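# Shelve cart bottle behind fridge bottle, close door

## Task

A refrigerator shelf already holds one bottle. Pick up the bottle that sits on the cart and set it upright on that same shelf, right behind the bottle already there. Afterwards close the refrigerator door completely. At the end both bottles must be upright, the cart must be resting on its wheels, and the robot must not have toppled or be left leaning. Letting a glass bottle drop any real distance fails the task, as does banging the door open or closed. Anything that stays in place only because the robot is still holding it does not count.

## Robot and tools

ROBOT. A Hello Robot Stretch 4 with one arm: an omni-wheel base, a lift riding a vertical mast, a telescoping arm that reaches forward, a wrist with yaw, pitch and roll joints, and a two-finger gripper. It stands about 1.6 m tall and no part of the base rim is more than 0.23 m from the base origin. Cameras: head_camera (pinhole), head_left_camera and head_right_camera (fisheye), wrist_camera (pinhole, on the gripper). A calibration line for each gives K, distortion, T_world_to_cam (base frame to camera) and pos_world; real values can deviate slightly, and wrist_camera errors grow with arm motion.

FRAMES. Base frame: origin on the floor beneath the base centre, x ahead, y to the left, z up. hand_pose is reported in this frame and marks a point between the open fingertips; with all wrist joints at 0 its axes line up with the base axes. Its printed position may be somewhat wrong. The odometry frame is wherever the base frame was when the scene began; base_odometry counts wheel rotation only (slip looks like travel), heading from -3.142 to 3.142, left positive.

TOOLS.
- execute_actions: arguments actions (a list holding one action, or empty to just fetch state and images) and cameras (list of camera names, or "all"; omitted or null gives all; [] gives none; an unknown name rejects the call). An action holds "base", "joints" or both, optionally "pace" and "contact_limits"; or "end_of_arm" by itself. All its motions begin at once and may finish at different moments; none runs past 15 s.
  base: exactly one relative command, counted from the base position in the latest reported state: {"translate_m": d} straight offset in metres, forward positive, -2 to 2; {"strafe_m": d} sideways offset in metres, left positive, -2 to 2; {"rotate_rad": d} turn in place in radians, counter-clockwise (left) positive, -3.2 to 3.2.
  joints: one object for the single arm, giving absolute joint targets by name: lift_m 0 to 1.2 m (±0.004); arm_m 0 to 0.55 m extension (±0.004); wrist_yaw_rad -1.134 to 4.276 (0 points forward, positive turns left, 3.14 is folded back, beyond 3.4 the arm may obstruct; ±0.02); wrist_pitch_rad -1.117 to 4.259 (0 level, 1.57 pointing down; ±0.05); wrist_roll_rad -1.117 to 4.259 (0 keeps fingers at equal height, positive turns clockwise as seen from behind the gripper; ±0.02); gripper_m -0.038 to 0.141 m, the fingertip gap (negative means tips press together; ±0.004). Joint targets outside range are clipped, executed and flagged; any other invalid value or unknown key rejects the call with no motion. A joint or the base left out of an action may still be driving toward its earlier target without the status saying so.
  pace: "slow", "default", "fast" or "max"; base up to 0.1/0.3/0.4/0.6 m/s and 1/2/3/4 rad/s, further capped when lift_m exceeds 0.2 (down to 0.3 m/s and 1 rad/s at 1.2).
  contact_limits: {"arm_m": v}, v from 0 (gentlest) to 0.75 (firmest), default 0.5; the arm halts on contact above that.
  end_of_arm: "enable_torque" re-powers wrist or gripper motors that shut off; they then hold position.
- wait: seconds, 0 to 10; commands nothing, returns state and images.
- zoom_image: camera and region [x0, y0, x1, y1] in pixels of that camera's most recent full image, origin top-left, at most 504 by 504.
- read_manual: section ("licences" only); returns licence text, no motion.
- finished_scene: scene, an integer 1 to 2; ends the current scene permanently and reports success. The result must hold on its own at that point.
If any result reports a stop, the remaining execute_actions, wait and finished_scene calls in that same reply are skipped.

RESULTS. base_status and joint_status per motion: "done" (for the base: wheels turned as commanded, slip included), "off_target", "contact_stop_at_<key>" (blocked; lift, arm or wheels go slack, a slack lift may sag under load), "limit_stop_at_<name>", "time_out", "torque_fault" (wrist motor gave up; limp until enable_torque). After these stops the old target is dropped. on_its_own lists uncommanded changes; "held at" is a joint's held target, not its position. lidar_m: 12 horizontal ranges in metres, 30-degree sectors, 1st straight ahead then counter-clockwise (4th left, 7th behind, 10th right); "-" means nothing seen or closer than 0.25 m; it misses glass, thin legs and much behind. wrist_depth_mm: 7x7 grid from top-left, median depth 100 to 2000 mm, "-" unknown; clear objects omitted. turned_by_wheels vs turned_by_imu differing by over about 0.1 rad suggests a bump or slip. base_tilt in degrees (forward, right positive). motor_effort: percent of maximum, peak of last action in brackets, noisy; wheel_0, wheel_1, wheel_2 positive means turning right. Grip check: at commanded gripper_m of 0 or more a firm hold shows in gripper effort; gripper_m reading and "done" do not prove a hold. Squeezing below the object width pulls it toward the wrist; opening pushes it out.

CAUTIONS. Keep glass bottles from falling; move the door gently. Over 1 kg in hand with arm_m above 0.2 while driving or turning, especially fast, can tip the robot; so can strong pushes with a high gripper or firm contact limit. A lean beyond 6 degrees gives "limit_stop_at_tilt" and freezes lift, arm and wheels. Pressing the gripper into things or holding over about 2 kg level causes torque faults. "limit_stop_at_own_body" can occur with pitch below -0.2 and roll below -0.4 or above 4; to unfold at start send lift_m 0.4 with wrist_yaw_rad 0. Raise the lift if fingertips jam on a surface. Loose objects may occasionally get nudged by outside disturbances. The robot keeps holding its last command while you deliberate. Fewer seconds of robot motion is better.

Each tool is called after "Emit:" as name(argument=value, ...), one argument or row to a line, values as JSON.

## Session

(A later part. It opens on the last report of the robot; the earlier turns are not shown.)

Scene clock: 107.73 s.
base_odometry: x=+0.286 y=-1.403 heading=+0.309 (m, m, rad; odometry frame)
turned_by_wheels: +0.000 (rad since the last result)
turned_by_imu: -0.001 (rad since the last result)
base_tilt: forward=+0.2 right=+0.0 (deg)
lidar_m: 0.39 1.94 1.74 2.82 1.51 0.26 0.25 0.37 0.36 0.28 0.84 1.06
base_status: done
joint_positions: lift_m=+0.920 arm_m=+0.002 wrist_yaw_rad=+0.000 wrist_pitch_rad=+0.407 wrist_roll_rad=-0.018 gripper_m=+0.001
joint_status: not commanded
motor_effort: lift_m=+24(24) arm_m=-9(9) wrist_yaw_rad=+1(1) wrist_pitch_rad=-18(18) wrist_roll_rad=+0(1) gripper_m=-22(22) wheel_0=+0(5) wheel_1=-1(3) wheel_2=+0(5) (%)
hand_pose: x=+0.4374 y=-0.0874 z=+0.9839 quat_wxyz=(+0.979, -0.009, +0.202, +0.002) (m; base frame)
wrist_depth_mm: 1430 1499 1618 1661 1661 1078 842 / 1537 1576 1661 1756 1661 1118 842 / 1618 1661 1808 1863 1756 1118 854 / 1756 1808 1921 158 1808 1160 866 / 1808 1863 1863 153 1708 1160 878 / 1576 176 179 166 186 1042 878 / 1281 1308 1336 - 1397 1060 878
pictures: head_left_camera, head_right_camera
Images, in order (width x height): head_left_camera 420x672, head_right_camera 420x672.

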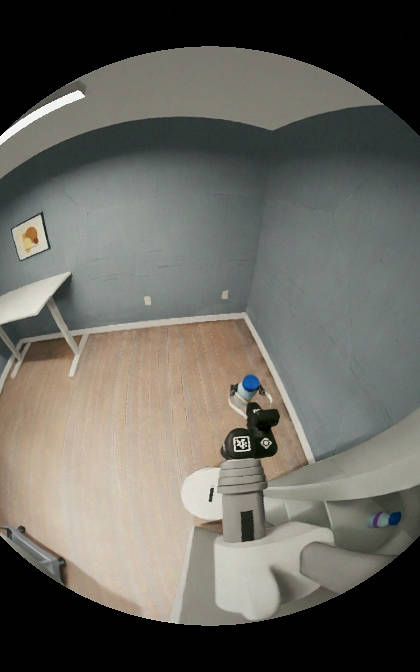

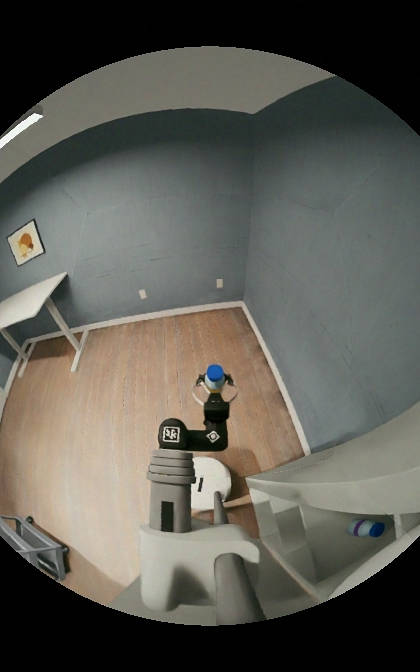

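Emit:
execute_actions(
  actions=[
    {"base":{"strafe_m":0.04},"pace":"slow"},
  ],
  cameras=[],
)

Emit:
execute_actions(
  actions=[
    {"base":{"translate_m":-0.25},"pace":"slow"},
  ],
  cameras=["head_left_camera","head_right_camera"],
)

Scene clock: 118.93 s.
base_odometry: x=+0.274 y=-1.365 heading=+0.309 (m, m, rad; odometry frame)
turned_by_wheels: +0.000 (rad since the last result)
turned_by_imu: -0.001 (rad since the last result)
base_tilt: forward=+0.3 right=-0.1 (deg)
lidar_m: 0.41 1.96 1.66 2.79 1.51 0.33 0.33 0.40 0.40 0.33 0.89 1.09
base_status: done
joint_positions: lift_m=+0.920 arm_m=+0.002 wrist_yaw_rad=+0.000 wrist_pitch_rad=+0.407 wrist_roll_rad=-0.018 gripper_m=+0.001
joint_status: not commanded
motor_effort: lift_m=+24(24) arm_m=-9(8) wrist_yaw_rad=+1(1) wrist_pitch_rad=-18(18) wrist_roll_rad=+0(0) gripper_m=-23(22) wheel_0=-2(3) wheel_1=+2(4) wheel_2=+0(0) (%)
hand_pose: x=+0.4374 y=-0.0874 z=+0.9839 quat_wxyz=(+0.979, -0.009, +0.202, +0.002) (m; base frame)
wrist_depth_mm: 1464 1499 1576 1661 1661 1160 878 / 1499 1576 1661 1808 1808 1160 891 / 1618 1708 1756 1863 1863 1205 904 / 1756 1808 1921 158 1921 1205 904 / 1808 1921 1921 153 1756 1229 917 / 1576 176 179 166 185 1118 931 / 1308 1281 1336 - 1366 1118 931
pictures: none
No camera images: the call's "cameras" was empty. Leave "cameras" out to get every camera's image.

Scene clock: 122.73 s.
base_odometry: x=+0.035 y=-1.441 heading=+0.309 (m, m, rad; odometry frame)
turned_by_wheels: +0.000 (rad since the last result)
turned_by_imu: +0.000 (rad since the last result)
base_tilt: forward=+0.2 right=+0.0 (deg)
lidar_m: 0.43 2.08 1.82 2.78 1.36 0.29 0.28 0.28 0.37 0.37 0.39 1.16
base_status: done
joint_positions: lift_m=+0.920 arm_m=+0.002 wrist_yaw_rad=+0.000 wrist_pitch_rad=+0.406 wrist_roll_rad=-0.018 gripper_m=+0.001
joint_status: not commanded
motor_effort: lift_m=+24(24) arm_m=-8(8) wrist_yaw_rad=+1(1) wrist_pitch_rad=-18(18) wrist_roll_rad=-2(1) gripper_m=-22(23) wheel_0=+0(4) wheel_1=-2(5) wheel_2=+0(6) (%)
hand_pose: x=+0.4374 y=-0.0874 z=+0.9839 quat_wxyz=(+0.979, -0.009, +0.202, +0.002) (m; base frame)
wrist_depth_mm: 1661 1756 1808 1921 1863 1205 917 / 1708 1808 1921 - 1921 1229 946 / 1808 1921 - - 1983 1255 946 / - - - 158 1983 1281 991 / 1921 1983 1863 153 1921 1281 976 / 1537 175 179 166 185 1182 991 / 1308 1308 1336 - 1366 1182 976
pictures: head_left_camera, head_right_camera
Images, in order (width x height): head_left_camera 420x672, head_right_camera 420x672.

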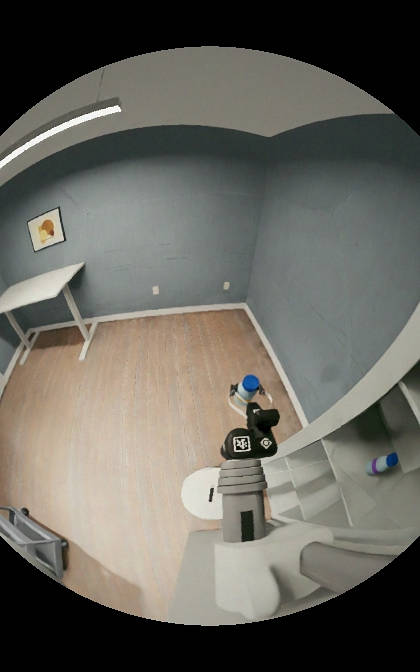

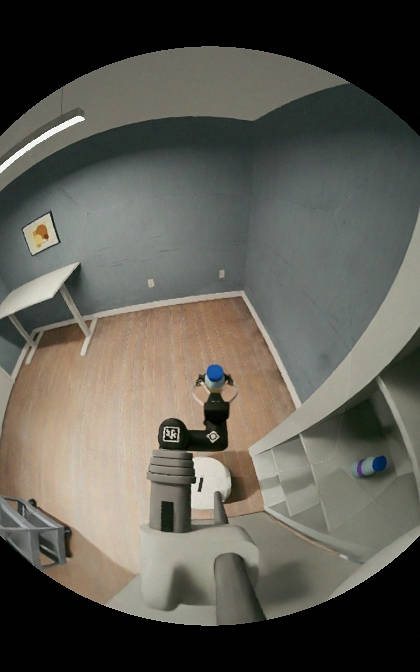

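Emit:
execute_actions(
  actions=[
    {"base":{"translate_m":-0.08},"pace":"slow"},
  ],
  cameras=[],
)

Emit:
execute_actions(
  actions=[
    {"base":{"translate_m":0.1},"pace":"slow"},
  ],
  cameras=[],
)

Emit:
execute_actions(
  actions=[
    {"base":{"strafe_m":0.6}},
  ],
  cameras=[],
)

Emit:
execute_actions(
  actions=[
    {"base":{"rotate_rad":-1.58},"pace":"slow"},
  ],
)

Scene clock: 131.17 s.
base_odometry: x=-0.041 y=-1.465 heading=+0.309 (m, m, rad; odometry frame)
turned_by_wheels: +0.000 (rad since the last result)
turned_by_imu: -0.001 (rad since the last result)
base_tilt: forward=+0.2 right=-0.1 (deg)
lidar_m: 0.43 2.05 1.89 2.74 1.31 0.28 0.25 0.25 0.31 0.40 0.42 1.17
base_status: done
joint_positions: lift_m=+0.920 arm_m=+0.002 wrist_yaw_rad=+0.000 wrist_pitch_rad=+0.406 wrist_roll_rad=-0.018 gripper_m=+0.001
joint_status: not commanded
motor_effort: lift_m=+24(24) arm_m=-9(9) wrist_yaw_rad=+1(0) wrist_pitch_rad=-19(18) wrist_roll_rad=-1(0) gripper_m=-22(22) wheel_0=+0(5) wheel_1=-1(3) wheel_2=+1(5) (%)
hand_pose: x=+0.4374 y=-0.0874 z=+0.9839 quat_wxyz=(+0.979, -0.009, +0.202, +0.002) (m; base frame)
wrist_depth_mm: 1708 1756 1921 1921 1983 1255 931 / 1863 1983 - - 1983 1255 960 / 1983 1983 - - - 1308 976 / - - - 158 - 1308 976 / 1921 1983 1921 153 1863 1336 991 / 1499 176 179 166 185 1205 1008 / 1308 1308 1308 - 1366 1205 991
pictures: none
No camera images: the call's "cameras" was empty. Leave "cameras" out to get every camera's image.

Scene clock: 133.47 s.
base_odometry: x=+0.054 y=-1.435 heading=+0.309 (m, m, rad; odometry frame)
turned_by_wheels: +0.000 (rad since the last result)
turned_by_imu: -0.001 (rad since the last result)
base_tilt: forward=+0.1 right=+0.0 (deg)
lidar_m: 0.41 2.08 1.84 2.78 1.35 0.38 0.34 0.34 0.44 0.36 0.39 1.14
base_status: done
joint_positions: lift_m=+0.920 arm_m=+0.002 wrist_yaw_rad=+0.000 wrist_pitch_rad=+0.406 wrist_roll_rad=-0.018 gripper_m=+0.001
joint_status: not commanded
motor_effort: lift_m=+24(24) arm_m=-8(9) wrist_yaw_rad=+0(0) wrist_pitch_rad=-18(18) wrist_roll_rad=+0(0) gripper_m=-22(22) wheel_0=+1(3) wheel_1=+2(2) wheel_2=+0(5) (%)
hand_pose: x=+0.4374 y=-0.0874 z=+0.9839 quat_wxyz=(+0.979, -0.009, +0.202, +0.002) (m; base frame)
wrist_depth_mm: 1618 1708 1808 1863 1921 1205 931 / 1708 1808 1921 1983 1921 1229 931 / 1808 1921 - - 1921 1255 960 / 1983 - - 158 - 1308 976 / 1921 1983 1921 153 1863 1281 976 / 1537 176 179 166 186 1182 976 / 1281 1336 1336 - 1366 1182 991
pictures: none
No camera images: the call's "cameras" was empty. Leave "cameras" out to get every camera's image.

Scene clock: 136.80 s.
base_odometry: x=-0.128 y=-0.863 heading=+0.310 (m, m, rad; odometry frame)
turned_by_wheels: +0.000 (rad since the last result)
turned_by_imu: +0.001 (rad since the last result)
base_tilt: forward=+0.2 right=+0.0 (deg)
lidar_m: 0.39 1.41 1.62 2.16 1.00 0.92 2.65 0.64 0.56 0.96 1.53 1.85
base_status: done
joint_positions: lift_m=+0.920 arm_m=+0.002 wrist_yaw_rad=+0.000 wrist_pitch_rad=+0.406 wrist_roll_rad=-0.018 gripper_m=+0.001
joint_status: not commanded
motor_effort: lift_m=+24(24) arm_m=-8(8) wrist_yaw_rad=+0(1) wrist_pitch_rad=-18(18) wrist_roll_rad=-1(0) gripper_m=-22(23) wheel_0=+2(7) wheel_1=+0(6) wheel_2=+1(2) (%)
hand_pose: x=+0.4374 y=-0.0874 z=+0.9839 quat_wxyz=(+0.979, -0.009, +0.202, +0.002) (m; base frame)
wrist_depth_mm: 1537 1618 1661 1756 1863 1921 1618 / 1618 1708 1808 1808 1921 - 1661 / 1756 1808 1863 1983 - - 1618 / 1921 1921 - 158 - - 1618 / 1756 1983 1921 154 - 1983 1661 / 1499 176 179 166 186 1661 1576 / 1308 1336 1336 - 1366 1397 1397
pictures: none
No camera images: the call's "cameras" was empty. Leave "cameras" out to get every camera's image.

Scene clock: 139.67 s.
base_odometry: x=-0.128 y=-0.863 heading=-1.270 (m, m, rad; odometry frame)
turned_by_wheels: -1.580 (rad since the last result)
turned_by_imu: -1.567 (rad since the last result)
base_tilt: forward=+0.2 right=-0.1 (deg)
lidar_m: 0.41 1.01 1.86 2.05 1.43 1.61 2.17 1.01 0.91 2.63 0.65 0.55
base_status: done
joint_positions: lift_m=+0.920 arm_m=+0.002 wrist_yaw_rad=+0.000 wrist_pitch_rad=+0.406 wrist_roll_rad=-0.018 gripper_m=+0.001
joint_status: not commanded
motor_effort: lift_m=+24(24) arm_m=-8(8) wrist_yaw_rad=+0(0) wrist_pitch_rad=-17(18) wrist_roll_rad=-2(3) gripper_m=-23(23) wheel_0=+2(4) wheel_1=+2(5) wheel_2=+2(5) (%)
hand_pose: x=+0.4374 y=-0.0874 z=+0.9839 quat_wxyz=(+0.979, -0.009, +0.202, +0.002) (m; base frame)
wrist_depth_mm: 1098 676 1078 1118 741 496 389 / 1160 750 1118 1008 778 508 394 / 1229 768 1205 917 788 508 397 / 1308 866 1205 158 809 521 402 / 1397 1397 1008 154 768 525 404 / 1430 176 179 166 186 480 407 / 1281 1281 1098 - 778 480 407
pictures: head_camera, head_left_camera, head_right_camera, wrist_camera
camera_calibration (this result's frames):
wrist_camera: T_world_to_cam=[[0.00220765, -0.9991, 0.0423582, -0.13972], [-0.412601, -0.0394947, -0.910055, 1.12328], [0.910909, -0.0154679, -0.412317, 0.237456], [0, 0, 0, 1]] pos_world=[0.247475, -0.0915576, 1.12608]
Images, in order (width x height): head_camera 420x560, head_left_camera 420x672, head_right_camera 420x672, wrist_camera 616x392.

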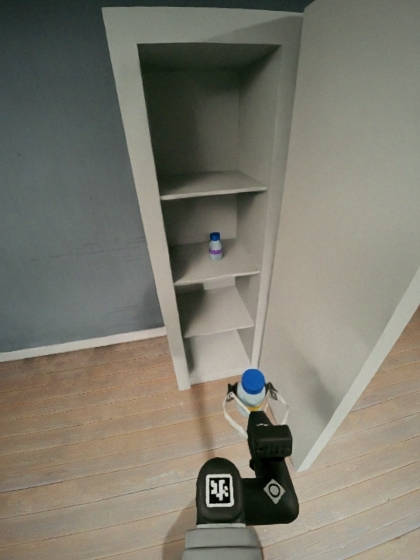

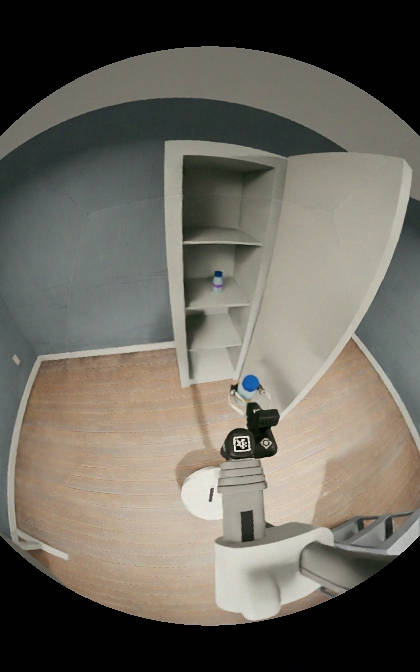

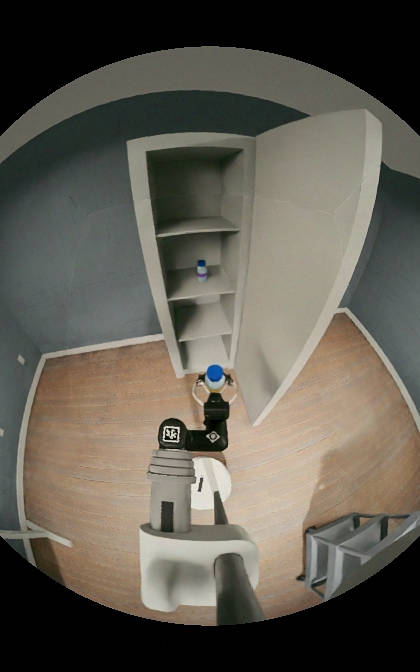

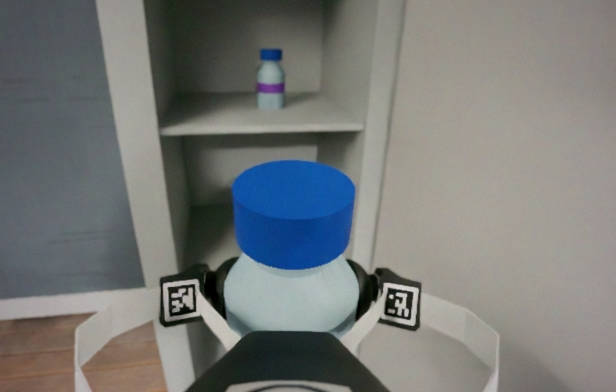

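Emit:
execute_actions(
  actions=[
    {"base":{"rotate_rad":0.19},"pace":"slow"},
  ],
  cameras=[],
)

Emit:
execute_actions(
  actions=[
    {"base":{"strafe_m":-0.12},"joints":{"lift_m":1.0},"pace":"slow"},
  ],
)

Scene clock: 184.93 s.
base_odometry: x=-0.128 y=-0.863 heading=-1.080 (m, m, rad; odometry frame)
turned_by_wheels: +0.190 (rad since the last result)
turned_by_imu: +0.187 (rad since the last result)
base_tilt: forward=+0.3 right=+0.0 (deg)
lidar_m: 0.43 1.59 2.16 2.04 1.42 1.88 2.16 0.94 1.00 2.64 0.57 0.66
base_status: done
joint_positions: lift_m=+0.920 arm_m=+0.002 wrist_yaw_rad=+0.000 wrist_pitch_rad=+0.406 wrist_roll_rad=-0.018 gripper_m=+0.001
joint_status: not commanded
motor_effort: lift_m=+24(24) arm_m=-9(9) wrist_yaw_rad=+1(0) wrist_pitch_rad=-18(17) wrist_roll_rad=+1(3) gripper_m=-23(22) wheel_0=-1(5) wheel_1=-2(5) wheel_2=-2(4) (%)
hand_pose: x=+0.4374 y=-0.0874 z=+0.9839 quat_wxyz=(+0.979, -0.009, +0.202, +0.002) (m; base frame)
wrist_depth_mm: 1182 1205 798 1098 1078 707 544 / 1255 1281 842 1160 1060 750 544 / 1366 1366 866 917 976 778 549 / 1464 1464 866 158 1281 778 544 / 1576 1576 878 153 1025 759 539 / 1576 176 179 166 186 668 535 / 1281 1336 1308 - 1138 661 525
pictures: none
No camera images: the call's "cameras" was empty. Leave "cameras" out to get every camera's image.

Scene clock: 187.27 s.
base_odometry: x=-0.234 y=-0.920 heading=-1.080 (m, m, rad; odometry frame)
turned_by_wheels: +0.000 (rad since the last result)
turned_by_imu: -0.001 (rad since the last result)
base_tilt: forward=+0.2 right=+0.0 (deg)
lidar_m: 0.96 1.57 2.18 2.16 1.54 2.06 2.17 0.79 1.00 2.52 0.49 0.48
base_status: done
joint_positions: lift_m=+1.000 arm_m=+0.002 wrist_yaw_rad=+0.000 wrist_pitch_rad=+0.406 wrist_roll_rad=-0.018 gripper_m=+0.001
joint_status: all done
motor_effort: lift_m=+26(25) arm_m=-8(8) wrist_yaw_rad=+1(1) wrist_pitch_rad=-18(18) wrist_roll_rad=-2(1) gripper_m=-22(22) wheel_0=+0(6) wheel_1=-2(6) wheel_2=-1(1) (%)
hand_pose: x=+0.4374 y=-0.0874 z=+1.0638 quat_wxyz=(+0.979, -0.009, +0.202, +0.002) (m; base frame)
wrist_depth_mm: 1182 1182 991 1098 878 544 384 / 1255 1229 1025 1160 878 539 387 / 1366 1336 891 960 854 539 384 / 1430 1430 842 158 866 539 387 / 1576 1576 866 153 891 535 382 / 1618 176 179 166 186 459 375 / 1397 1430 1060 - 866 459 373
pictures: head_camera, head_left_camera, head_right_camera, wrist_camera
camera_calibration (this result's frames):
wrist_camera: T_world_to_cam=[[0.00224069, -0.9991, 0.0423579, -0.143109], [-0.412597, -0.0395081, -0.910056, 1.19598], [0.910911, -0.0154376, -0.412314, 0.270389], [0, 0, 0, 1]] pos_world=[0.247478, -0.0915551, 1.20595]
Images, in order (width x height): head_camera 420x560, head_left_camera 420x672, head_right_camera 420x672, wrist_camera 616x392.

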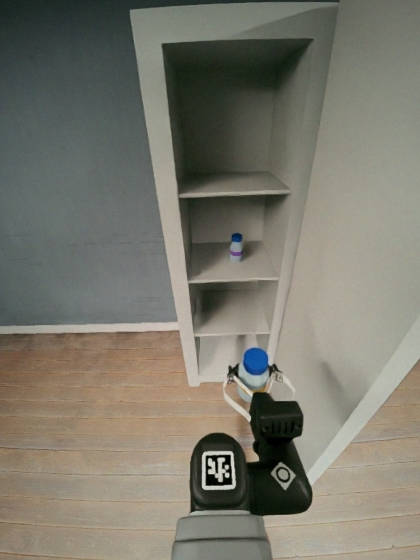

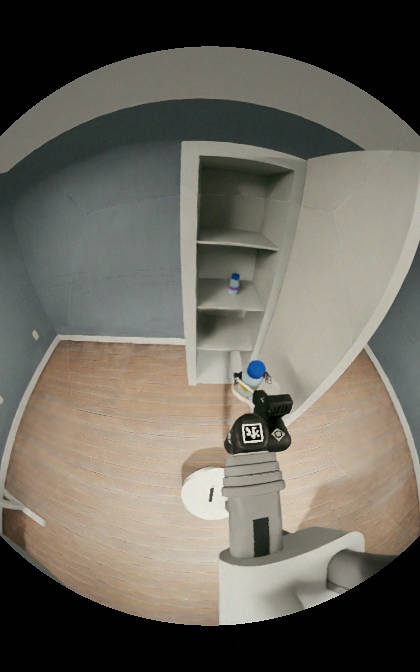

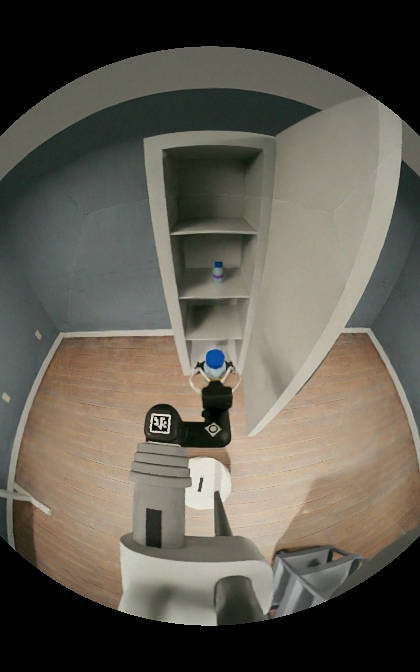

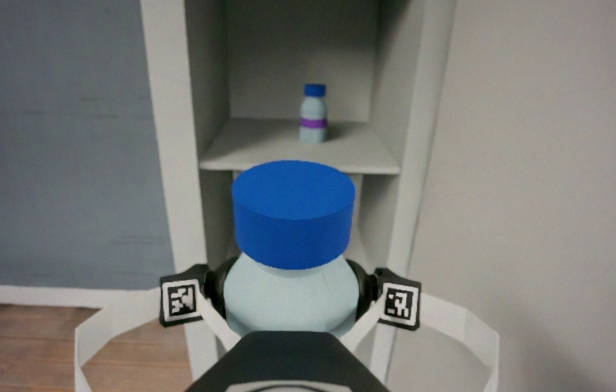

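Emit:
execute_actions(
  actions=[
    {"base":{"strafe_m":-0.03},"joints":{"lift_m":0.64},"pace":"slow"},
  ],
  cameras=[],
)

Emit:
execute_actions(
  actions=[
    {"base":{"translate_m":0.38},"pace":"slow"},
  ],
)

Scene clock: 200.77 s.
base_odometry: x=-0.261 y=-0.934 heading=-1.081 (m, m, rad; odometry frame)
turned_by_wheels: +0.000 (rad since the last result)
turned_by_imu: -0.002 (rad since the last result)
base_tilt: forward=+0.2 right=+0.0 (deg)
lidar_m: 0.43 1.61 2.16 2.20 1.54 2.10 2.17 0.83 1.06 2.50 0.48 0.48
base_status: done
joint_positions: lift_m=+0.640 arm_m=+0.002 wrist_yaw_rad=+0.000 wrist_pitch_rad=+0.407 wrist_roll_rad=-0.018 gripper_m=+0.001
joint_status: all done
motor_effort: lift_m=+20(23) arm_m=-8(8) wrist_yaw_rad=+1(1) wrist_pitch_rad=-18(18) wrist_roll_rad=+0(1) gripper_m=-23(21) wheel_0=+0(4) wheel_1=-2(5) wheel_2=+0(2) (%)
hand_pose: x=+0.4374 y=-0.0874 z=+0.7042 quat_wxyz=(+0.979, -0.009, +0.202, +0.002) (m; base frame)
wrist_depth_mm: 1182 691 1060 1098 768 480 342 / 1255 1229 1098 1160 759 480 342 / 1366 1336 976 1118 788 477 343 / 1464 1397 842 158 842 477 340 / 1430 1397 878 153 788 469 338 / 1160 175 179 166 186 407 334 / 976 976 991 - 768 402 329
pictures: none
No camera images: the call's "cameras" was empty. Leave "cameras" out to get every camera's image.

Scene clock: 205.87 s.
base_odometry: x=-0.082 y=-1.269 heading=-1.080 (m, m, rad; odometry frame)
turned_by_wheels: +0.000 (rad since the last result)
turned_by_imu: -0.002 (rad since the last result)
base_tilt: forward=+0.2 right=+0.1 (deg)
lidar_m: 0.43 0.62 1.65 2.20 1.76 2.08 1.57 1.16 2.62 0.30 0.30 0.44
base_status: done
joint_positions: lift_m=+0.640 arm_m=+0.002 wrist_yaw_rad=+0.000 wrist_pitch_rad=+0.407 wrist_roll_rad=-0.018 gripper_m=+0.001
joint_status: not commanded
motor_effort: lift_m=+20(21) arm_m=-9(8) wrist_yaw_rad=+1(0) wrist_pitch_rad=-18(18) wrist_roll_rad=+0(0) gripper_m=-21(22) wheel_0=+2(3) wheel_1=+2(3) wheel_2=-2(5) (%)
hand_pose: x=+0.4374 y=-0.0874 z=+0.7042 quat_wxyz=(+0.979, -0.009, +0.202, +0.002) (m; base frame)
wrist_depth_mm: 345 525 732 723 723 394 340 / 357 535 778 788 759 397 357 / 379 544 820 831 759 394 347 / 402 549 691 158 676 421 345 / 436 508 530 153 574 449 343 / 488 176 179 166 185 413 338 / 960 549 820 - 627 410 334
pictures: head_camera, head_left_camera, head_right_camera, wrist_camera
camera_calibration (this result's frames):
wrist_camera: T_world_to_cam=[[0.00224468, -0.9991, 0.0423575, -0.127878], [-0.412689, -0.0395079, -0.910015, 0.868722], [0.910869, -0.0154378, -0.412406, 0.122211], [0, 0, 0, 1]] pos_world=[0.247481, -0.0915552, 0.846367]
Images, in order (width x height): head_camera 420x560, head_left_camera 420x672, head_right_camera 420x672, wrist_camera 616x392.

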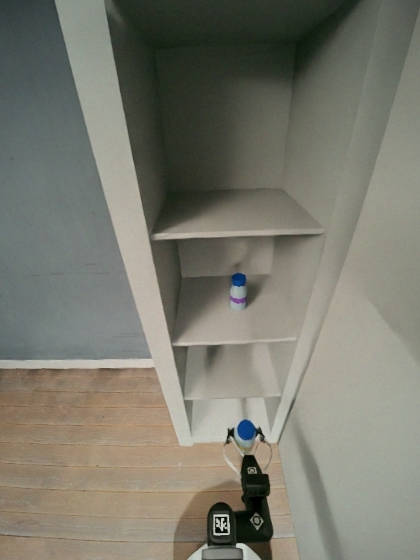

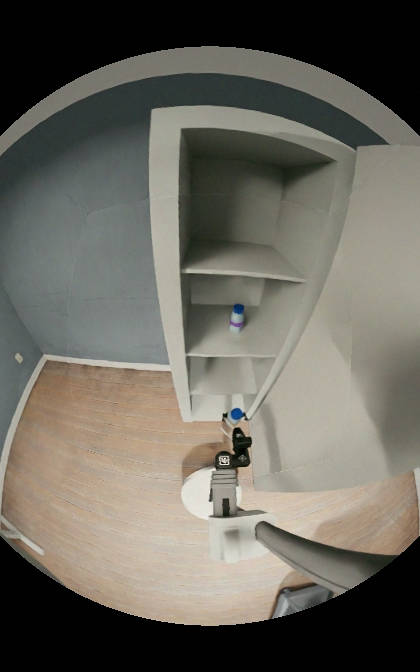

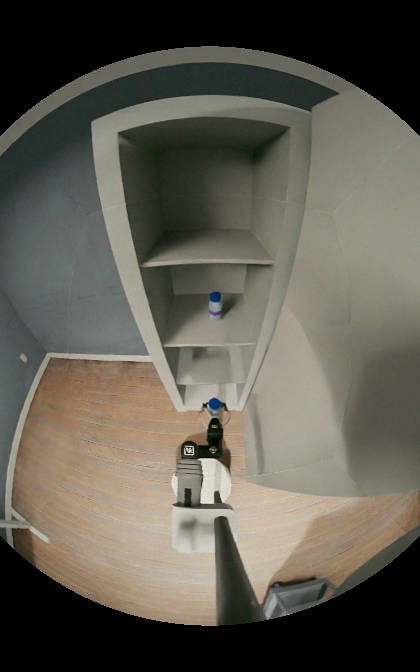

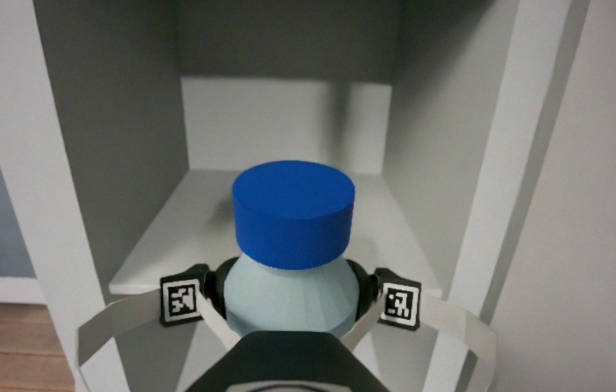

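Emit:
execute_actions(
  actions=[
    {"joints":{"arm_m":0.38,"lift_m":0.6},"pace":"slow"},
  ],
  cameras=[],
)

Emit:
execute_actions(
  actions=[
    {"joints":{"lift_m":0.545},"pace":"slow"},
  ],
)

Scene clock: 214.60 s.
base_odometry: x=-0.082 y=-1.269 heading=-1.081 (m, m, rad; odometry frame)
turned_by_wheels: +0.000 (rad since the last result)
turned_by_imu: -0.002 (rad since the last result)
base_tilt: forward=+0.2 right=+0.1 (deg)
lidar_m: 0.59 0.61 1.66 2.18 1.76 2.10 1.55 1.14 2.60 0.28 0.32 0.43
base_status: not commanded
joint_positions: lift_m=+0.600 arm_m=+0.378 wrist_yaw_rad=+0.000 wrist_pitch_rad=+0.407 wrist_roll_rad=-0.018 gripper_m=+0.001
joint_status: all done
motor_effort: lift_m=+21(20) arm_m=+9(8) wrist_yaw_rad=+1(0) wrist_pitch_rad=-18(19) wrist_roll_rad=+0(2) gripper_m=-21(21) wheel_0=+2(2) wheel_1=+2(2) wheel_2=-2(2) (%)
hand_pose: x=+0.8143 y=-0.0874 z=+0.6642 quat_wxyz=(+0.979, -0.009, +0.202, +0.002) (m; base frame)
wrist_depth_mm: 347 384 387 392 389 387 282 / 351 410 410 413 415 397 283 / 353 439 439 439 442 394 285 / 357 466 462 158 473 394 282 / 359 473 459 153 500 387 281 / 347 175 179 166 185 338 278 / 314 324 327 - 334 322 279
pictures: none
No camera images: the call's "cameras" was empty. Leave "cameras" out to get every camera's image.

Scene clock: 215.93 s.
base_odometry: x=-0.082 y=-1.269 heading=-1.081 (m, m, rad; odometry frame)
turned_by_wheels: +0.000 (rad since the last result)
turned_by_imu: +0.000 (rad since the last result)
base_tilt: forward=+0.3 right=+0.0 (deg)
lidar_m: 0.59 0.58 1.65 2.20 1.73 2.07 1.58 1.13 2.61 0.27 0.29 0.44
base_status: not commanded
joint_positions: lift_m=+0.545 arm_m=+0.378 wrist_yaw_rad=+0.000 wrist_pitch_rad=+0.407 wrist_roll_rad=-0.018 gripper_m=+0.001
joint_status: all done
motor_effort: lift_m=+21(31) arm_m=+9(9) wrist_yaw_rad=+1(1) wrist_pitch_rad=-18(18) wrist_roll_rad=-2(0) gripper_m=-22(23) wheel_0=+1(1) wheel_1=+2(2) wheel_2=-2(2) (%)
hand_pose: x=+0.8143 y=-0.0874 z=+0.6092 quat_wxyz=(+0.979, -0.009, +0.202, +0.002) (m; base frame)
wrist_depth_mm: 347 387 387 389 389 384 283 / 349 407 410 415 415 394 283 / 353 439 439 436 445 392 285 / 357 459 459 158 466 392 282 / 349 382 370 153 397 366 282 / 301 176 179 166 186 320 277 / 253 257 260 - 266 268 270
pictures: head_camera, head_left_camera, head_right_camera, wrist_camera
camera_calibration (this result's frames):
wrist_camera: T_world_to_cam=[[0.00224647, -0.9991, 0.0423576, -0.124701], [-0.412724, -0.0395081, -0.909999, 0.937823], [0.910853, -0.0154377, -0.412441, -0.260242], [0, 0, 0, 1]] pos_world=[0.624385, -0.0915551, 0.751365]
Images, in order (width x height): head_camera 420x560, head_left_camera 420x672, head_right_camera 420x672, wrist_camera 616x392.

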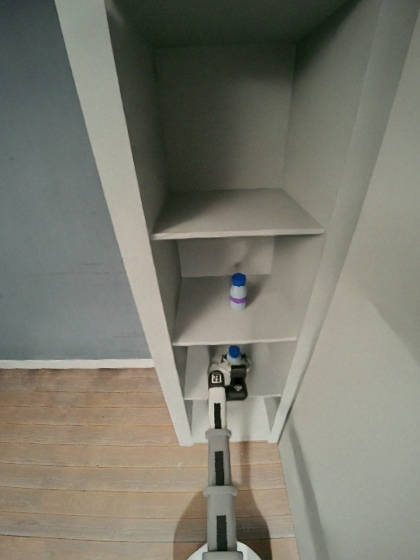

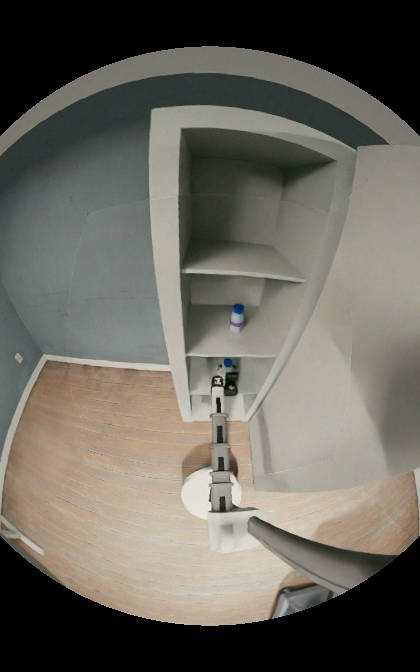

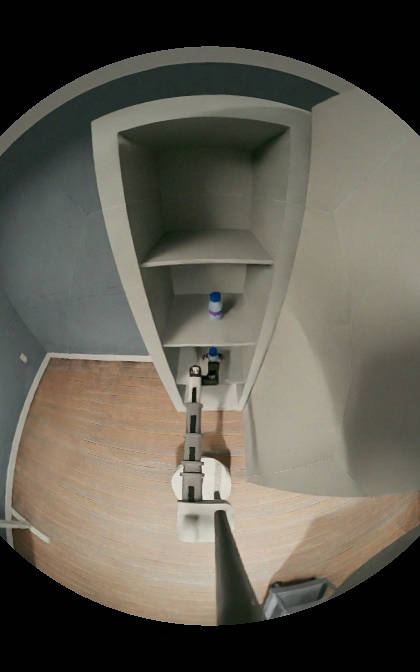

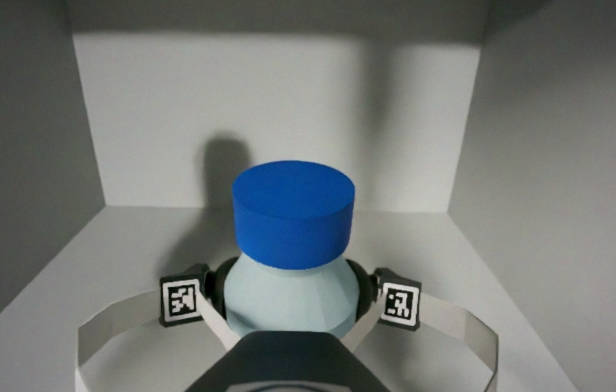

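Emit:
execute_actions(
  actions=[
    {"joints":{"lift_m":0.53},"pace":"slow"},
  ],
  cameras=["wrist_camera"],
)

Scene clock: 222.20 s.
base_odometry: x=-0.082 y=-1.269 heading=-1.081 (m, m, rad; odometry frame)
turned_by_wheels: +0.000 (rad since the last result)
turned_by_imu: -0.001 (rad since the last result)
base_tilt: forward=+0.3 right=+0.0 (deg)
lidar_m: 0.58 0.62 1.64 2.19 1.74 2.08 1.60 1.16 2.59 0.27 0.30 0.47
base_status: not commanded
joint_positions: lift_m=+0.530 arm_m=+0.378 wrist_yaw_rad=+0.000 wrist_pitch_rad=+0.401 wrist_roll_rad=-0.018 gripper_m=+0.001
joint_status: all done
motor_effort: lift_m=+18(16) arm_m=+9(9) wrist_yaw_rad=+1(0) wrist_pitch_rad=-2(18) wrist_roll_rad=+1(1) gripper_m=-23(22) wheel_0=+1(2) wheel_1=+2(2) wheel_2=-2(2) (%)
hand_pose: x=+0.8150 y=-0.0874 z=+0.5958 quat_wxyz=(+0.980, -0.009, +0.199, +0.002) (m; base frame)
wrist_depth_mm: 345 384 384 389 389 387 281 / 351 407 413 413 415 397 285 / 353 433 439 433 442 394 283 / 355 455 452 156 469 389 282 / 342 364 353 156 387 362 282 / 286 176 178 166 186 309 278 / 240 246 248 - 255 254 255
pictures: wrist_camera
camera_calibration (this result's frames):
wrist_camera: T_world_to_cam=[[0.0020112, -0.9991, 0.0423679, -0.123953], [-0.407714, -0.0395059, -0.912255, 0.923231], [0.913108, -0.0154393, -0.407426, -0.271201], [0, 0, 0, 1]] pos_world=[0.624299, -0.0915553, 0.736979]
Images, in order (width x height): wrist_camera 616x392.

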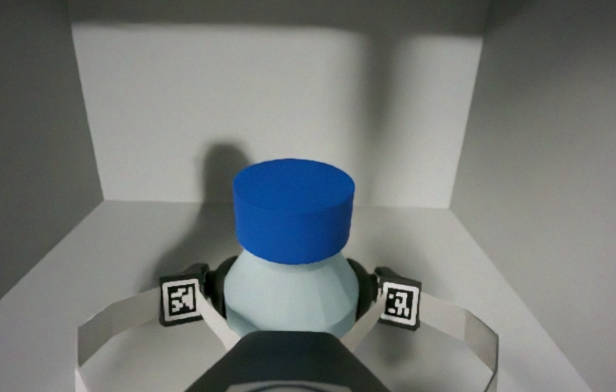

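Emit:
execute_actions(
  actions=[
    {"joints":{"gripper_m":0.11,"lift_m":0.535}},
  ],
  cameras=["wrist_camera"],
)

Emit:
execute_actions(
  actions=[
    {"joints":{"arm_m":0.0}},
  ],
  cameras=["wrist_camera"],
)

Emit:
execute_actions(
  actions=[
    {"joints":{"lift_m":0.95}},
  ],
  cameras=["wrist_camera","head_camera"],
)

Scene clock: 230.17 s.
base_odometry: x=-0.082 y=-1.269 heading=-1.081 (m, m, rad; odometry frame)
turned_by_wheels: +0.000 (rad since the last result)
turned_by_imu: -0.001 (rad since the last result)
base_tilt: forward=+0.2 right=+0.0 (deg)
lidar_m: 0.58 0.62 1.67 2.20 1.75 2.10 1.57 1.17 2.60 0.27 0.30 0.45
base_status: not commanded
joint_positions: lift_m=+0.535 arm_m=+0.378 wrist_yaw_rad=+0.000 wrist_pitch_rad=+0.402 wrist_roll_rad=-0.018 gripper_m=+0.110
joint_status: all done
motor_effort: lift_m=+22(28) arm_m=+9(9) wrist_yaw_rad=+2(3) wrist_pitch_rad=-4(17) wrist_roll_rad=-1(1) gripper_m=-1(25) wheel_0=+1(2) wheel_1=+2(2) wheel_2=-2(2) (%)
hand_pose: x=+0.8149 y=-0.0875 z=+0.6004 quat_wxyz=(+0.980, -0.009, +0.200, +0.002) (m; base frame)
wrist_depth_mm: 347 382 387 389 389 387 282 / 351 410 410 413 415 394 283 / 355 433 436 439 445 392 283 / 359 459 455 168 469 392 283 / 347 373 345 174 392 364 281 / 293 279 190 175 218 315 278 / 249 250 253 - 259 259 260
pictures: wrist_camera
camera_calibration (this result's frames):
wrist_camera: T_world_to_cam=[[0.00151299, -0.999101, 0.0423668, -0.123877], [-0.408376, -0.0392904, -0.911968, 0.927674], [0.912812, -0.0159218, -0.408069, -0.268671], [0, 0, 0, 1]] pos_world=[0.624274, -0.0915949, 0.74162]
Images, in order (width x height): wrist_camera 616x392.

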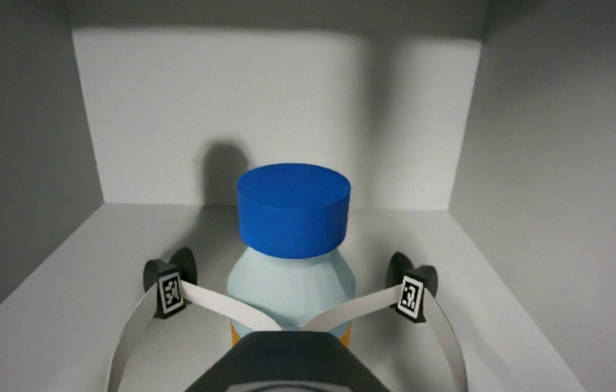

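Scene clock: 232.40 s.
base_odometry: x=-0.082 y=-1.269 heading=-1.081 (m, m, rad; odometry frame)
turned_by_wheels: +0.000 (rad since the last result)
turned_by_imu: -0.001 (rad since the last result)
base_tilt: forward=+0.2 right=-0.1 (deg)
lidar_m: 0.58 0.61 1.62 2.18 1.74 2.12 1.61 1.17 2.60 0.27 0.29 0.44
base_status: not commanded
joint_positions: lift_m=+0.535 arm_m=+0.002 wrist_yaw_rad=+0.000 wrist_pitch_rad=+0.402 wrist_roll_rad=-0.018 gripper_m=+0.110
joint_status: all done
motor_effort: lift_m=+22(22) arm_m=-9(10) wrist_yaw_rad=+1(2) wrist_pitch_rad=-6(5) wrist_roll_rad=+1(0) gripper_m=+0(0) wheel_0=+2(1) wheel_1=+2(2) wheel_2=-2(2) (%)
hand_pose: x=+0.4379 y=-0.0874 z=+0.6003 quat_wxyz=(+0.980, -0.009, +0.200, +0.002) (m; base frame)
wrist_depth_mm: 345 530 723 732 723 394 342 / 357 535 768 768 768 397 355 / 377 544 732 654 668 394 347 / 402 473 504 517 525 418 345 / 433 473 946 960 585 445 343 / 484 477 809 878 218 462 340 / 842 559 741 - 627 430 334
pictures: wrist_camera
camera_calibration (this result's frames):
wrist_camera: T_world_to_cam=[[0.0019071, -0.9991, 0.0423661, -0.123374], [-0.408705, -0.0394449, -0.911814, 0.773694], [0.912665, -0.0155763, -0.408412, 0.07566], [0, 0, 0, 1]] pos_world=[0.247395, -0.0915666, 0.741592]
Images, in order (width x height): wrist_camera 616x392.

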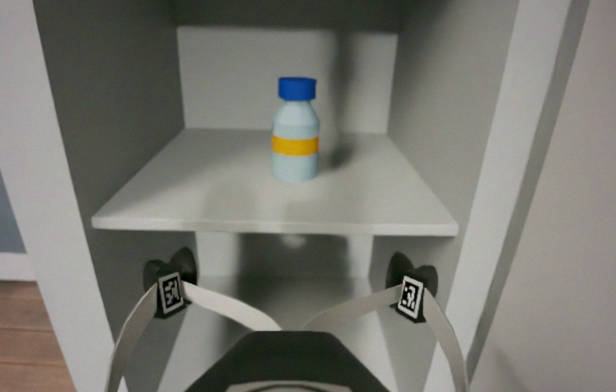

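Scene clock: 235.07 s.
base_odometry: x=-0.082 y=-1.269 heading=-1.081 (m, m, rad; odometry frame)
turned_by_wheels: +0.000 (rad since the last result)
turned_by_imu: -0.001 (rad since the last result)
base_tilt: forward=+0.2 right=+0.0 (deg)
lidar_m: 0.59 0.62 1.62 2.19 1.75 2.09 1.58 1.16 2.60 0.30 0.29 0.45
base_status: not commanded
joint_positions: lift_m=+0.950 arm_m=+0.002 wrist_yaw_rad=+0.000 wrist_pitch_rad=+0.402 wrist_roll_rad=-0.018 gripper_m=+0.110
joint_status: all done
motor_effort: lift_m=+24(19) arm_m=-9(9) wrist_yaw_rad=+1(1) wrist_pitch_rad=-5(5) wrist_roll_rad=-2(1) gripper_m=+0(1) wheel_0=+1(1) wheel_1=+2(2) wheel_2=-2(2) (%)
hand_pose: x=+0.4379 y=-0.0874 z=+1.0151 quat_wxyz=(+0.980, -0.009, +0.200, +0.002) (m; base frame)
wrist_depth_mm: 345 530 723 741 715 394 340 / 357 535 778 768 750 394 357 / 377 544 798 707 732 397 347 / 402 508 564 574 585 421 343 / 433 469 477 960 469 445 342 / 484 473 842 878 219 466 340 / 1255 554 768 - 634 433 334
pictures: head_camera, wrist_camera
camera_calibration (this result's frames):
wrist_camera: T_world_to_cam=[[0.00190718, -0.9991, 0.0423662, -0.14095], [-0.408704, -0.039445, -0.911814, 1.15196], [0.912665, -0.0155762, -0.408412, 0.245094], [0, 0, 0, 1]] pos_world=[0.247393, -0.0915666, 1.15645]
Images, in order (width x height): head_camera 420x560, wrist_camera 616x392.

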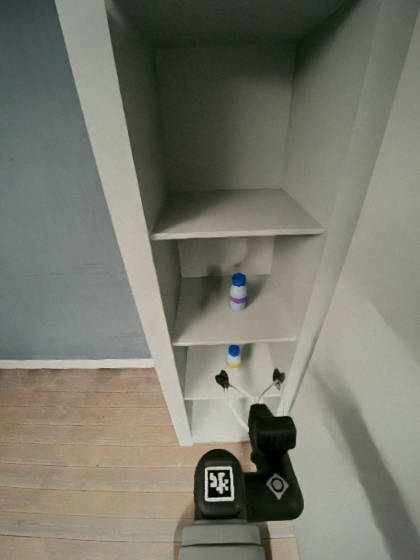

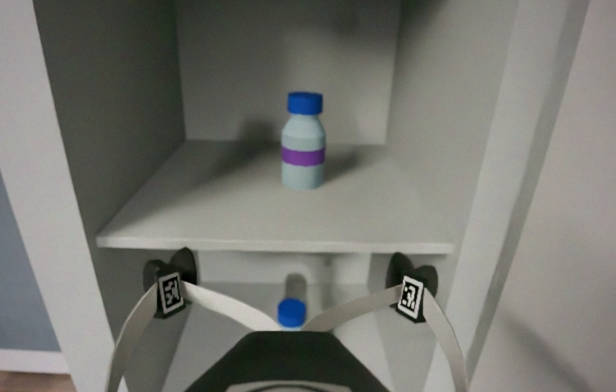

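Emit:
execute_actions(
  actions=[
    {"joints":{"lift_m":0.93,"arm_m":0.415}},
  ],
  cameras=["wrist_camera"],
)

Scene clock: 246.07 s.
base_odometry: x=-0.082 y=-1.269 heading=-1.081 (m, m, rad; odometry frame)
turned_by_wheels: +0.000 (rad since the last result)
turned_by_imu: -0.001 (rad since the last result)
base_tilt: forward=+0.1 right=+0.0 (deg)
lidar_m: 0.57 0.59 1.65 2.21 1.74 2.13 1.58 1.17 2.61 0.29 0.30 0.46
base_status: not commanded
joint_positions: lift_m=+0.930 arm_m=+0.413 wrist_yaw_rad=+0.000 wrist_pitch_rad=+0.402 wrist_roll_rad=-0.018 gripper_m=+0.110
joint_status: all done
motor_effort: lift_m=+19(21) arm_m=+9(9) wrist_yaw_rad=+1(1) wrist_pitch_rad=-5(5) wrist_roll_rad=+1(0) gripper_m=-1(2) wheel_0=+2(2) wheel_1=+2(2) wheel_2=-2(2) (%)
hand_pose: x=+0.8498 y=-0.0874 z=+0.9956 quat_wxyz=(+0.980, -0.009, +0.200, +0.002) (m; base frame)
wrist_depth_mm: 342 353 355 357 357 357 283 / 351 375 377 379 382 373 283 / 355 399 402 404 407 392 282 / 359 427 433 184 433 392 282 / 349 384 389 166 382 370 279 / 304 289 290 178 194 324 277 / 256 258 270 - 267 268 268
pictures: wrist_camera
camera_calibration (this result's frames):
wrist_camera: T_world_to_cam=[[0.00203547, -0.9991, 0.0423664, -0.140981], [-0.408499, -0.0395011, -0.911904, 1.3024], [0.912757, -0.0154505, -0.408211, -0.139073], [0, 0, 0, 1]] pos_world=[0.659257, -0.0915563, 1.13687]
Images, in order (width x height): wrist_camera 616x392.

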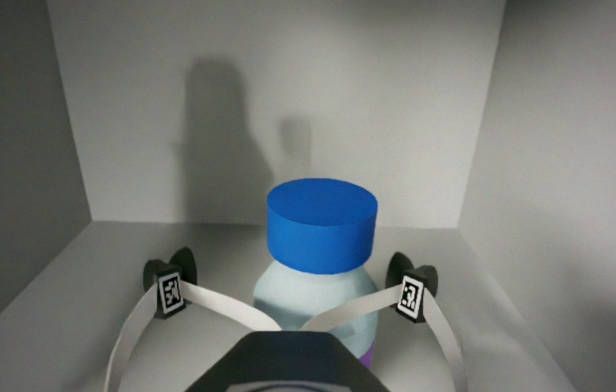

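Emit:
execute_actions(
  actions=[
    {"joints":{"lift_m":0.922,"wrist_yaw_rad":-0.055}},
  ],
  cameras=["wrist_camera"],
)

Emit:
execute_actions(
  actions=[
    {"joints":{"gripper_m":0.0}},
  ],
  cameras=["wrist_camera"],
)

Emit:
execute_actions(
  actions=[
    {"joints":{"lift_m":0.95},"pace":"slow"},
  ],
  cameras=["wrist_camera"],
)

Scene clock: 255.40 s.
base_odometry: x=-0.082 y=-1.269 heading=-1.081 (m, m, rad; odometry frame)
turned_by_wheels: +0.000 (rad since the last result)
turned_by_imu: -0.001 (rad since the last result)
base_tilt: forward=+0.3 right=+0.0 (deg)
lidar_m: 0.57 0.62 1.68 2.21 1.73 2.10 1.55 1.15 2.61 0.29 0.29 0.45
base_status: not commanded
joint_positions: lift_m=+0.922 arm_m=+0.413 wrist_yaw_rad=-0.054 wrist_pitch_rad=+0.402 wrist_roll_rad=-0.018 gripper_m=+0.110
joint_status: all done
motor_effort: lift_m=+19(24) arm_m=+9(9) wrist_yaw_rad=-1(4) wrist_pitch_rad=-5(5) wrist_roll_rad=+0(0) gripper_m=-1(1) wheel_0=+1(1) wheel_1=+2(2) wheel_2=-2(2) (%)
hand_pose: x=+0.8447 y=-0.1017 z=+0.9876 quat_wxyz=(+0.980, -0.003, +0.200, -0.025) (m; base frame)
wrist_depth_mm: 343 349 355 362 368 345 263 / 364 370 379 387 392 349 257 / 382 397 402 407 421 349 257 / 392 424 424 169 449 349 259 / 353 368 359 179 387 347 258 / 291 277 193 178 218 310 257 / 247 249 259 - 258 259 255
pictures: wrist_camera
camera_calibration (this result's frames):
wrist_camera: T_world_to_cam=[[-0.0523928, -0.997727, 0.0423666, -0.108837], [-0.410059, -0.0171889, -0.911897, 1.29601], [0.910553, -0.0651496, -0.408227, -0.141054], [0, 0, 0, 1]] pos_world=[0.654176, -0.0955021, 1.12886]
Images, in order (width x height): wrist_camera 616x392.

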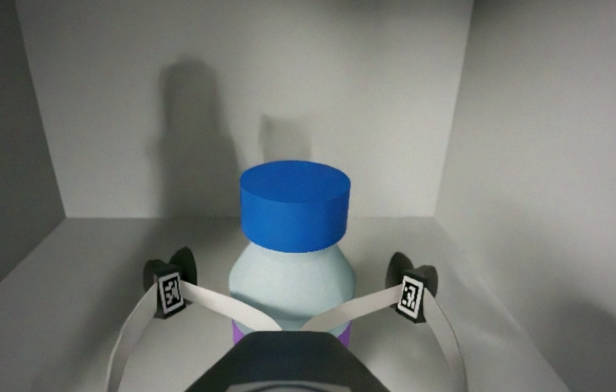

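Scene clock: 257.33 s.
base_odometry: x=-0.082 y=-1.269 heading=-1.081 (m, m, rad; odometry frame)
turned_by_wheels: +0.000 (rad since the last result)
turned_by_imu: +0.000 (rad since the last result)
base_tilt: forward=+0.3 right=-0.1 (deg)
lidar_m: 0.59 0.59 1.67 2.20 1.76 2.14 1.59 1.16 2.61 0.28 0.30 0.42
base_status: not commanded
joint_positions: lift_m=+0.922 arm_m=+0.414 wrist_yaw_rad=-0.054 wrist_pitch_rad=+0.404 wrist_roll_rad=-0.018 gripper_m=+0.001
joint_status: all done
motor_effort: lift_m=+20(20) arm_m=+8(8) wrist_yaw_rad=-1(1) wrist_pitch_rad=-10(10) wrist_roll_rad=+1(1) gripper_m=-20(20) wheel_0=+2(2) wheel_1=+2(2) wheel_2=-2(2) (%)
hand_pose: x=+0.8447 y=-0.1017 z=+0.9870 quat_wxyz=(+0.979, -0.003, +0.201, -0.025) (m; base frame)
wrist_depth_mm: 342 351 355 362 366 347 263 / 359 370 379 384 392 349 257 / 382 397 404 413 418 349 258 / 394 424 424 153 449 351 259 / 351 368 203 135 382 349 258 / 289 178 171 155 185 298 257 / 241 247 249 - 256 256 254
pictures: wrist_camera
camera_calibration (this result's frames):
wrist_camera: T_world_to_cam=[[-0.0523412, -0.99773, 0.042363, -0.10885], [-0.411778, -0.0170837, -0.911124, 1.29618], [0.90978, -0.0651335, -0.409949, -0.138911], [0, 0, 0, 1]] pos_world=[0.654418, -0.095507, 1.12864]
Images, in order (width x height): wrist_camera 616x392.

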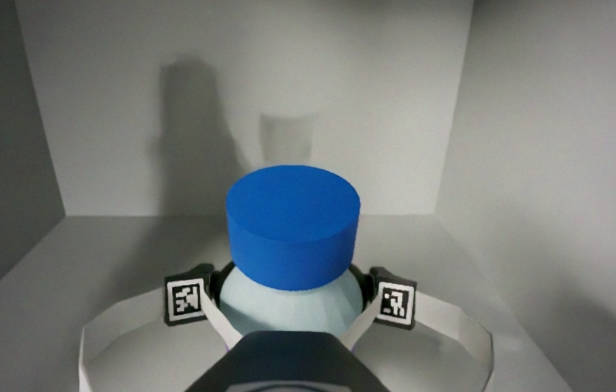

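Scene clock: 258.37 s.
base_odometry: x=-0.082 y=-1.269 heading=-1.081 (m, m, rad; odometry frame)
turned_by_wheels: +0.000 (rad since the last result)
turned_by_imu: +0.000 (rad since the last result)
base_tilt: forward=+0.3 right=+0.1 (deg)
lidar_m: 0.57 0.62 1.63 2.20 1.76 2.12 1.58 1.13 2.62 0.28 0.29 0.42
base_status: not commanded
joint_positions: lift_m=+0.950 arm_m=+0.414 wrist_yaw_rad=-0.054 wrist_pitch_rad=+0.406 wrist_roll_rad=-0.018 gripper_m=+0.001
joint_status: all done
motor_effort: lift_m=+26(29) arm_m=+8(8) wrist_yaw_rad=-1(0) wrist_pitch_rad=-16(17) wrist_roll_rad=+0(1) gripper_m=-21(20) wheel_0=+1(1) wheel_1=+2(2) wheel_2=-2(2) (%)
hand_pose: x=+0.8445 y=-0.1017 z=+1.0140 quat_wxyz=(+0.979, -0.003, +0.202, -0.025) (m; base frame)
wrist_depth_mm: 343 351 357 362 368 343 263 / 359 370 377 387 392 347 257 / 382 394 404 413 421 349 258 / 394 424 424 153 449 351 258 / 382 410 204 135 433 349 258 / 325 176 172 155 184 309 257 / 272 277 281 - 287 289 263
pictures: wrist_camera
camera_calibration (this result's frames):
wrist_camera: T_world_to_cam=[[-0.0522628, -0.997735, 0.0423591, -0.110057], [-0.413547, -0.0169859, -0.910324, 1.32138], [0.908981, -0.0650936, -0.411723, -0.125164], [0, 0, 0, 1]] pos_world=[0.654472, -0.0955102, 1.15601]
Images, in order (width x height): wrist_camera 616x392.

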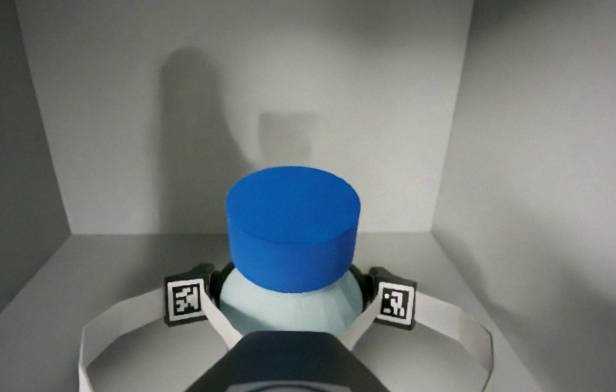

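Emit:
execute_actions(
  actions=[
    {"joints":{"arm_m":0.0}},
  ],
  cameras=[],
)

Emit:
execute_actions(
  actions=[
    {"joints":{"lift_m":0.25,"wrist_yaw_rad":0}},
  ],
  cameras=["wrist_camera","head_camera"],
)

Scene clock: 267.43 s.
base_odometry: x=-0.082 y=-1.269 heading=-1.081 (m, m, rad; odometry frame)
turned_by_wheels: +0.000 (rad since the last result)
turned_by_imu: -0.001 (rad since the last result)
base_tilt: forward=+0.1 right=+0.0 (deg)
lidar_m: 0.59 0.62 1.64 2.20 1.76 2.09 1.57 1.13 2.60 0.27 0.30 0.45
base_status: not commanded
joint_positions: lift_m=+0.950 arm_m=+0.002 wrist_yaw_rad=-0.055 wrist_pitch_rad=+0.406 wrist_roll_rad=-0.018 gripper_m=+0.001
joint_status: all done
motor_effort: lift_m=+26(25) arm_m=-9(9) wrist_yaw_rad=+1(1) wrist_pitch_rad=-17(17) wrist_roll_rad=-1(1) gripper_m=-20(21) wheel_0=+1(1) wheel_1=+2(1) wheel_2=-2(2) (%)
hand_pose: x=+0.4323 y=-0.1019 z=+1.0139 quat_wxyz=(+0.979, -0.003, +0.202, -0.025) (m; base frame)
wrist_depth_mm: 387 627 741 741 603 364 315 / 392 627 778 788 609 384 317 / 392 627 798 820 615 402 317 / 402 535 517 153 539 427 317 / 427 530 204 136 484 449 315 / 459 177 172 155 185 382 315 / 508 627 750 - 580 387 312
pictures: none
No camera images: the call's "cameras" was empty. Leave "cameras" out to get every camera's image.

Scene clock: 271.03 s.
base_odometry: x=-0.082 y=-1.269 heading=-1.081 (m, m, rad; odometry frame)
turned_by_wheels: +0.000 (rad since the last result)
turned_by_imu: -0.001 (rad since the last result)
base_tilt: forward=+0.2 right=+0.0 (deg)
lidar_m: 0.57 0.60 1.65 2.21 1.74 2.14 1.59 1.15 2.60 0.28 0.32 0.41
base_status: not commanded
joint_positions: lift_m=+0.250 arm_m=+0.002 wrist_yaw_rad=+0.000 wrist_pitch_rad=+0.406 wrist_roll_rad=-0.018 gripper_m=+0.001
joint_status: all done
motor_effort: lift_m=+21(23) arm_m=-9(8) wrist_yaw_rad=+1(9) wrist_pitch_rad=-17(17) wrist_roll_rad=-2(1) gripper_m=-19(20) wheel_0=+1(1) wheel_1=+1(2) wheel_2=-1(1) (%)
hand_pose: x=+0.4375 y=-0.0874 z=+0.3143 quat_wxyz=(+0.979, -0.009, +0.202, +0.002) (m; base frame)
wrist_depth_mm: 343 530 732 741 723 394 340 / 357 535 778 788 750 397 355 / 379 539 820 842 750 397 347 / 402 549 699 153 661 424 345 / 433 512 204 135 585 449 343 / 484 177 172 155 184 415 340 / 512 508 517 - 530 424 334
pictures: head_camera, wrist_camera
camera_calibration (this result's frames):
wrist_camera: T_world_to_cam=[[0.00213551, -0.9991, 0.0423587, -0.11134], [-0.412168, -0.0394728, -0.910252, 0.513825], [0.911105, -0.0155151, -0.411882, -0.038921], [0, 0, 0, 1]] pos_world=[0.247481, -0.0915615, 0.456395]
Images, in order (width x height): head_camera 420x560, wrist_camera 616x392.

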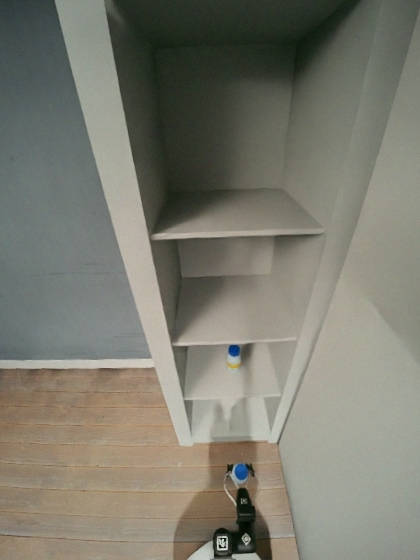

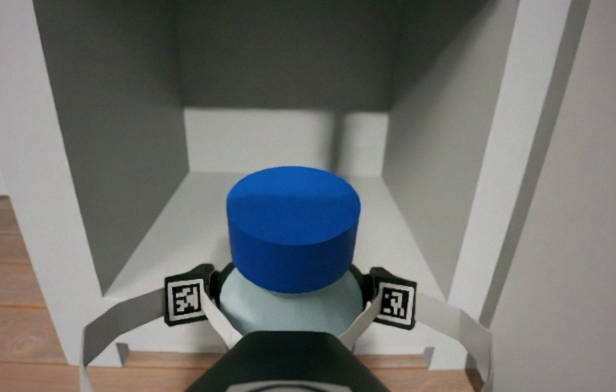

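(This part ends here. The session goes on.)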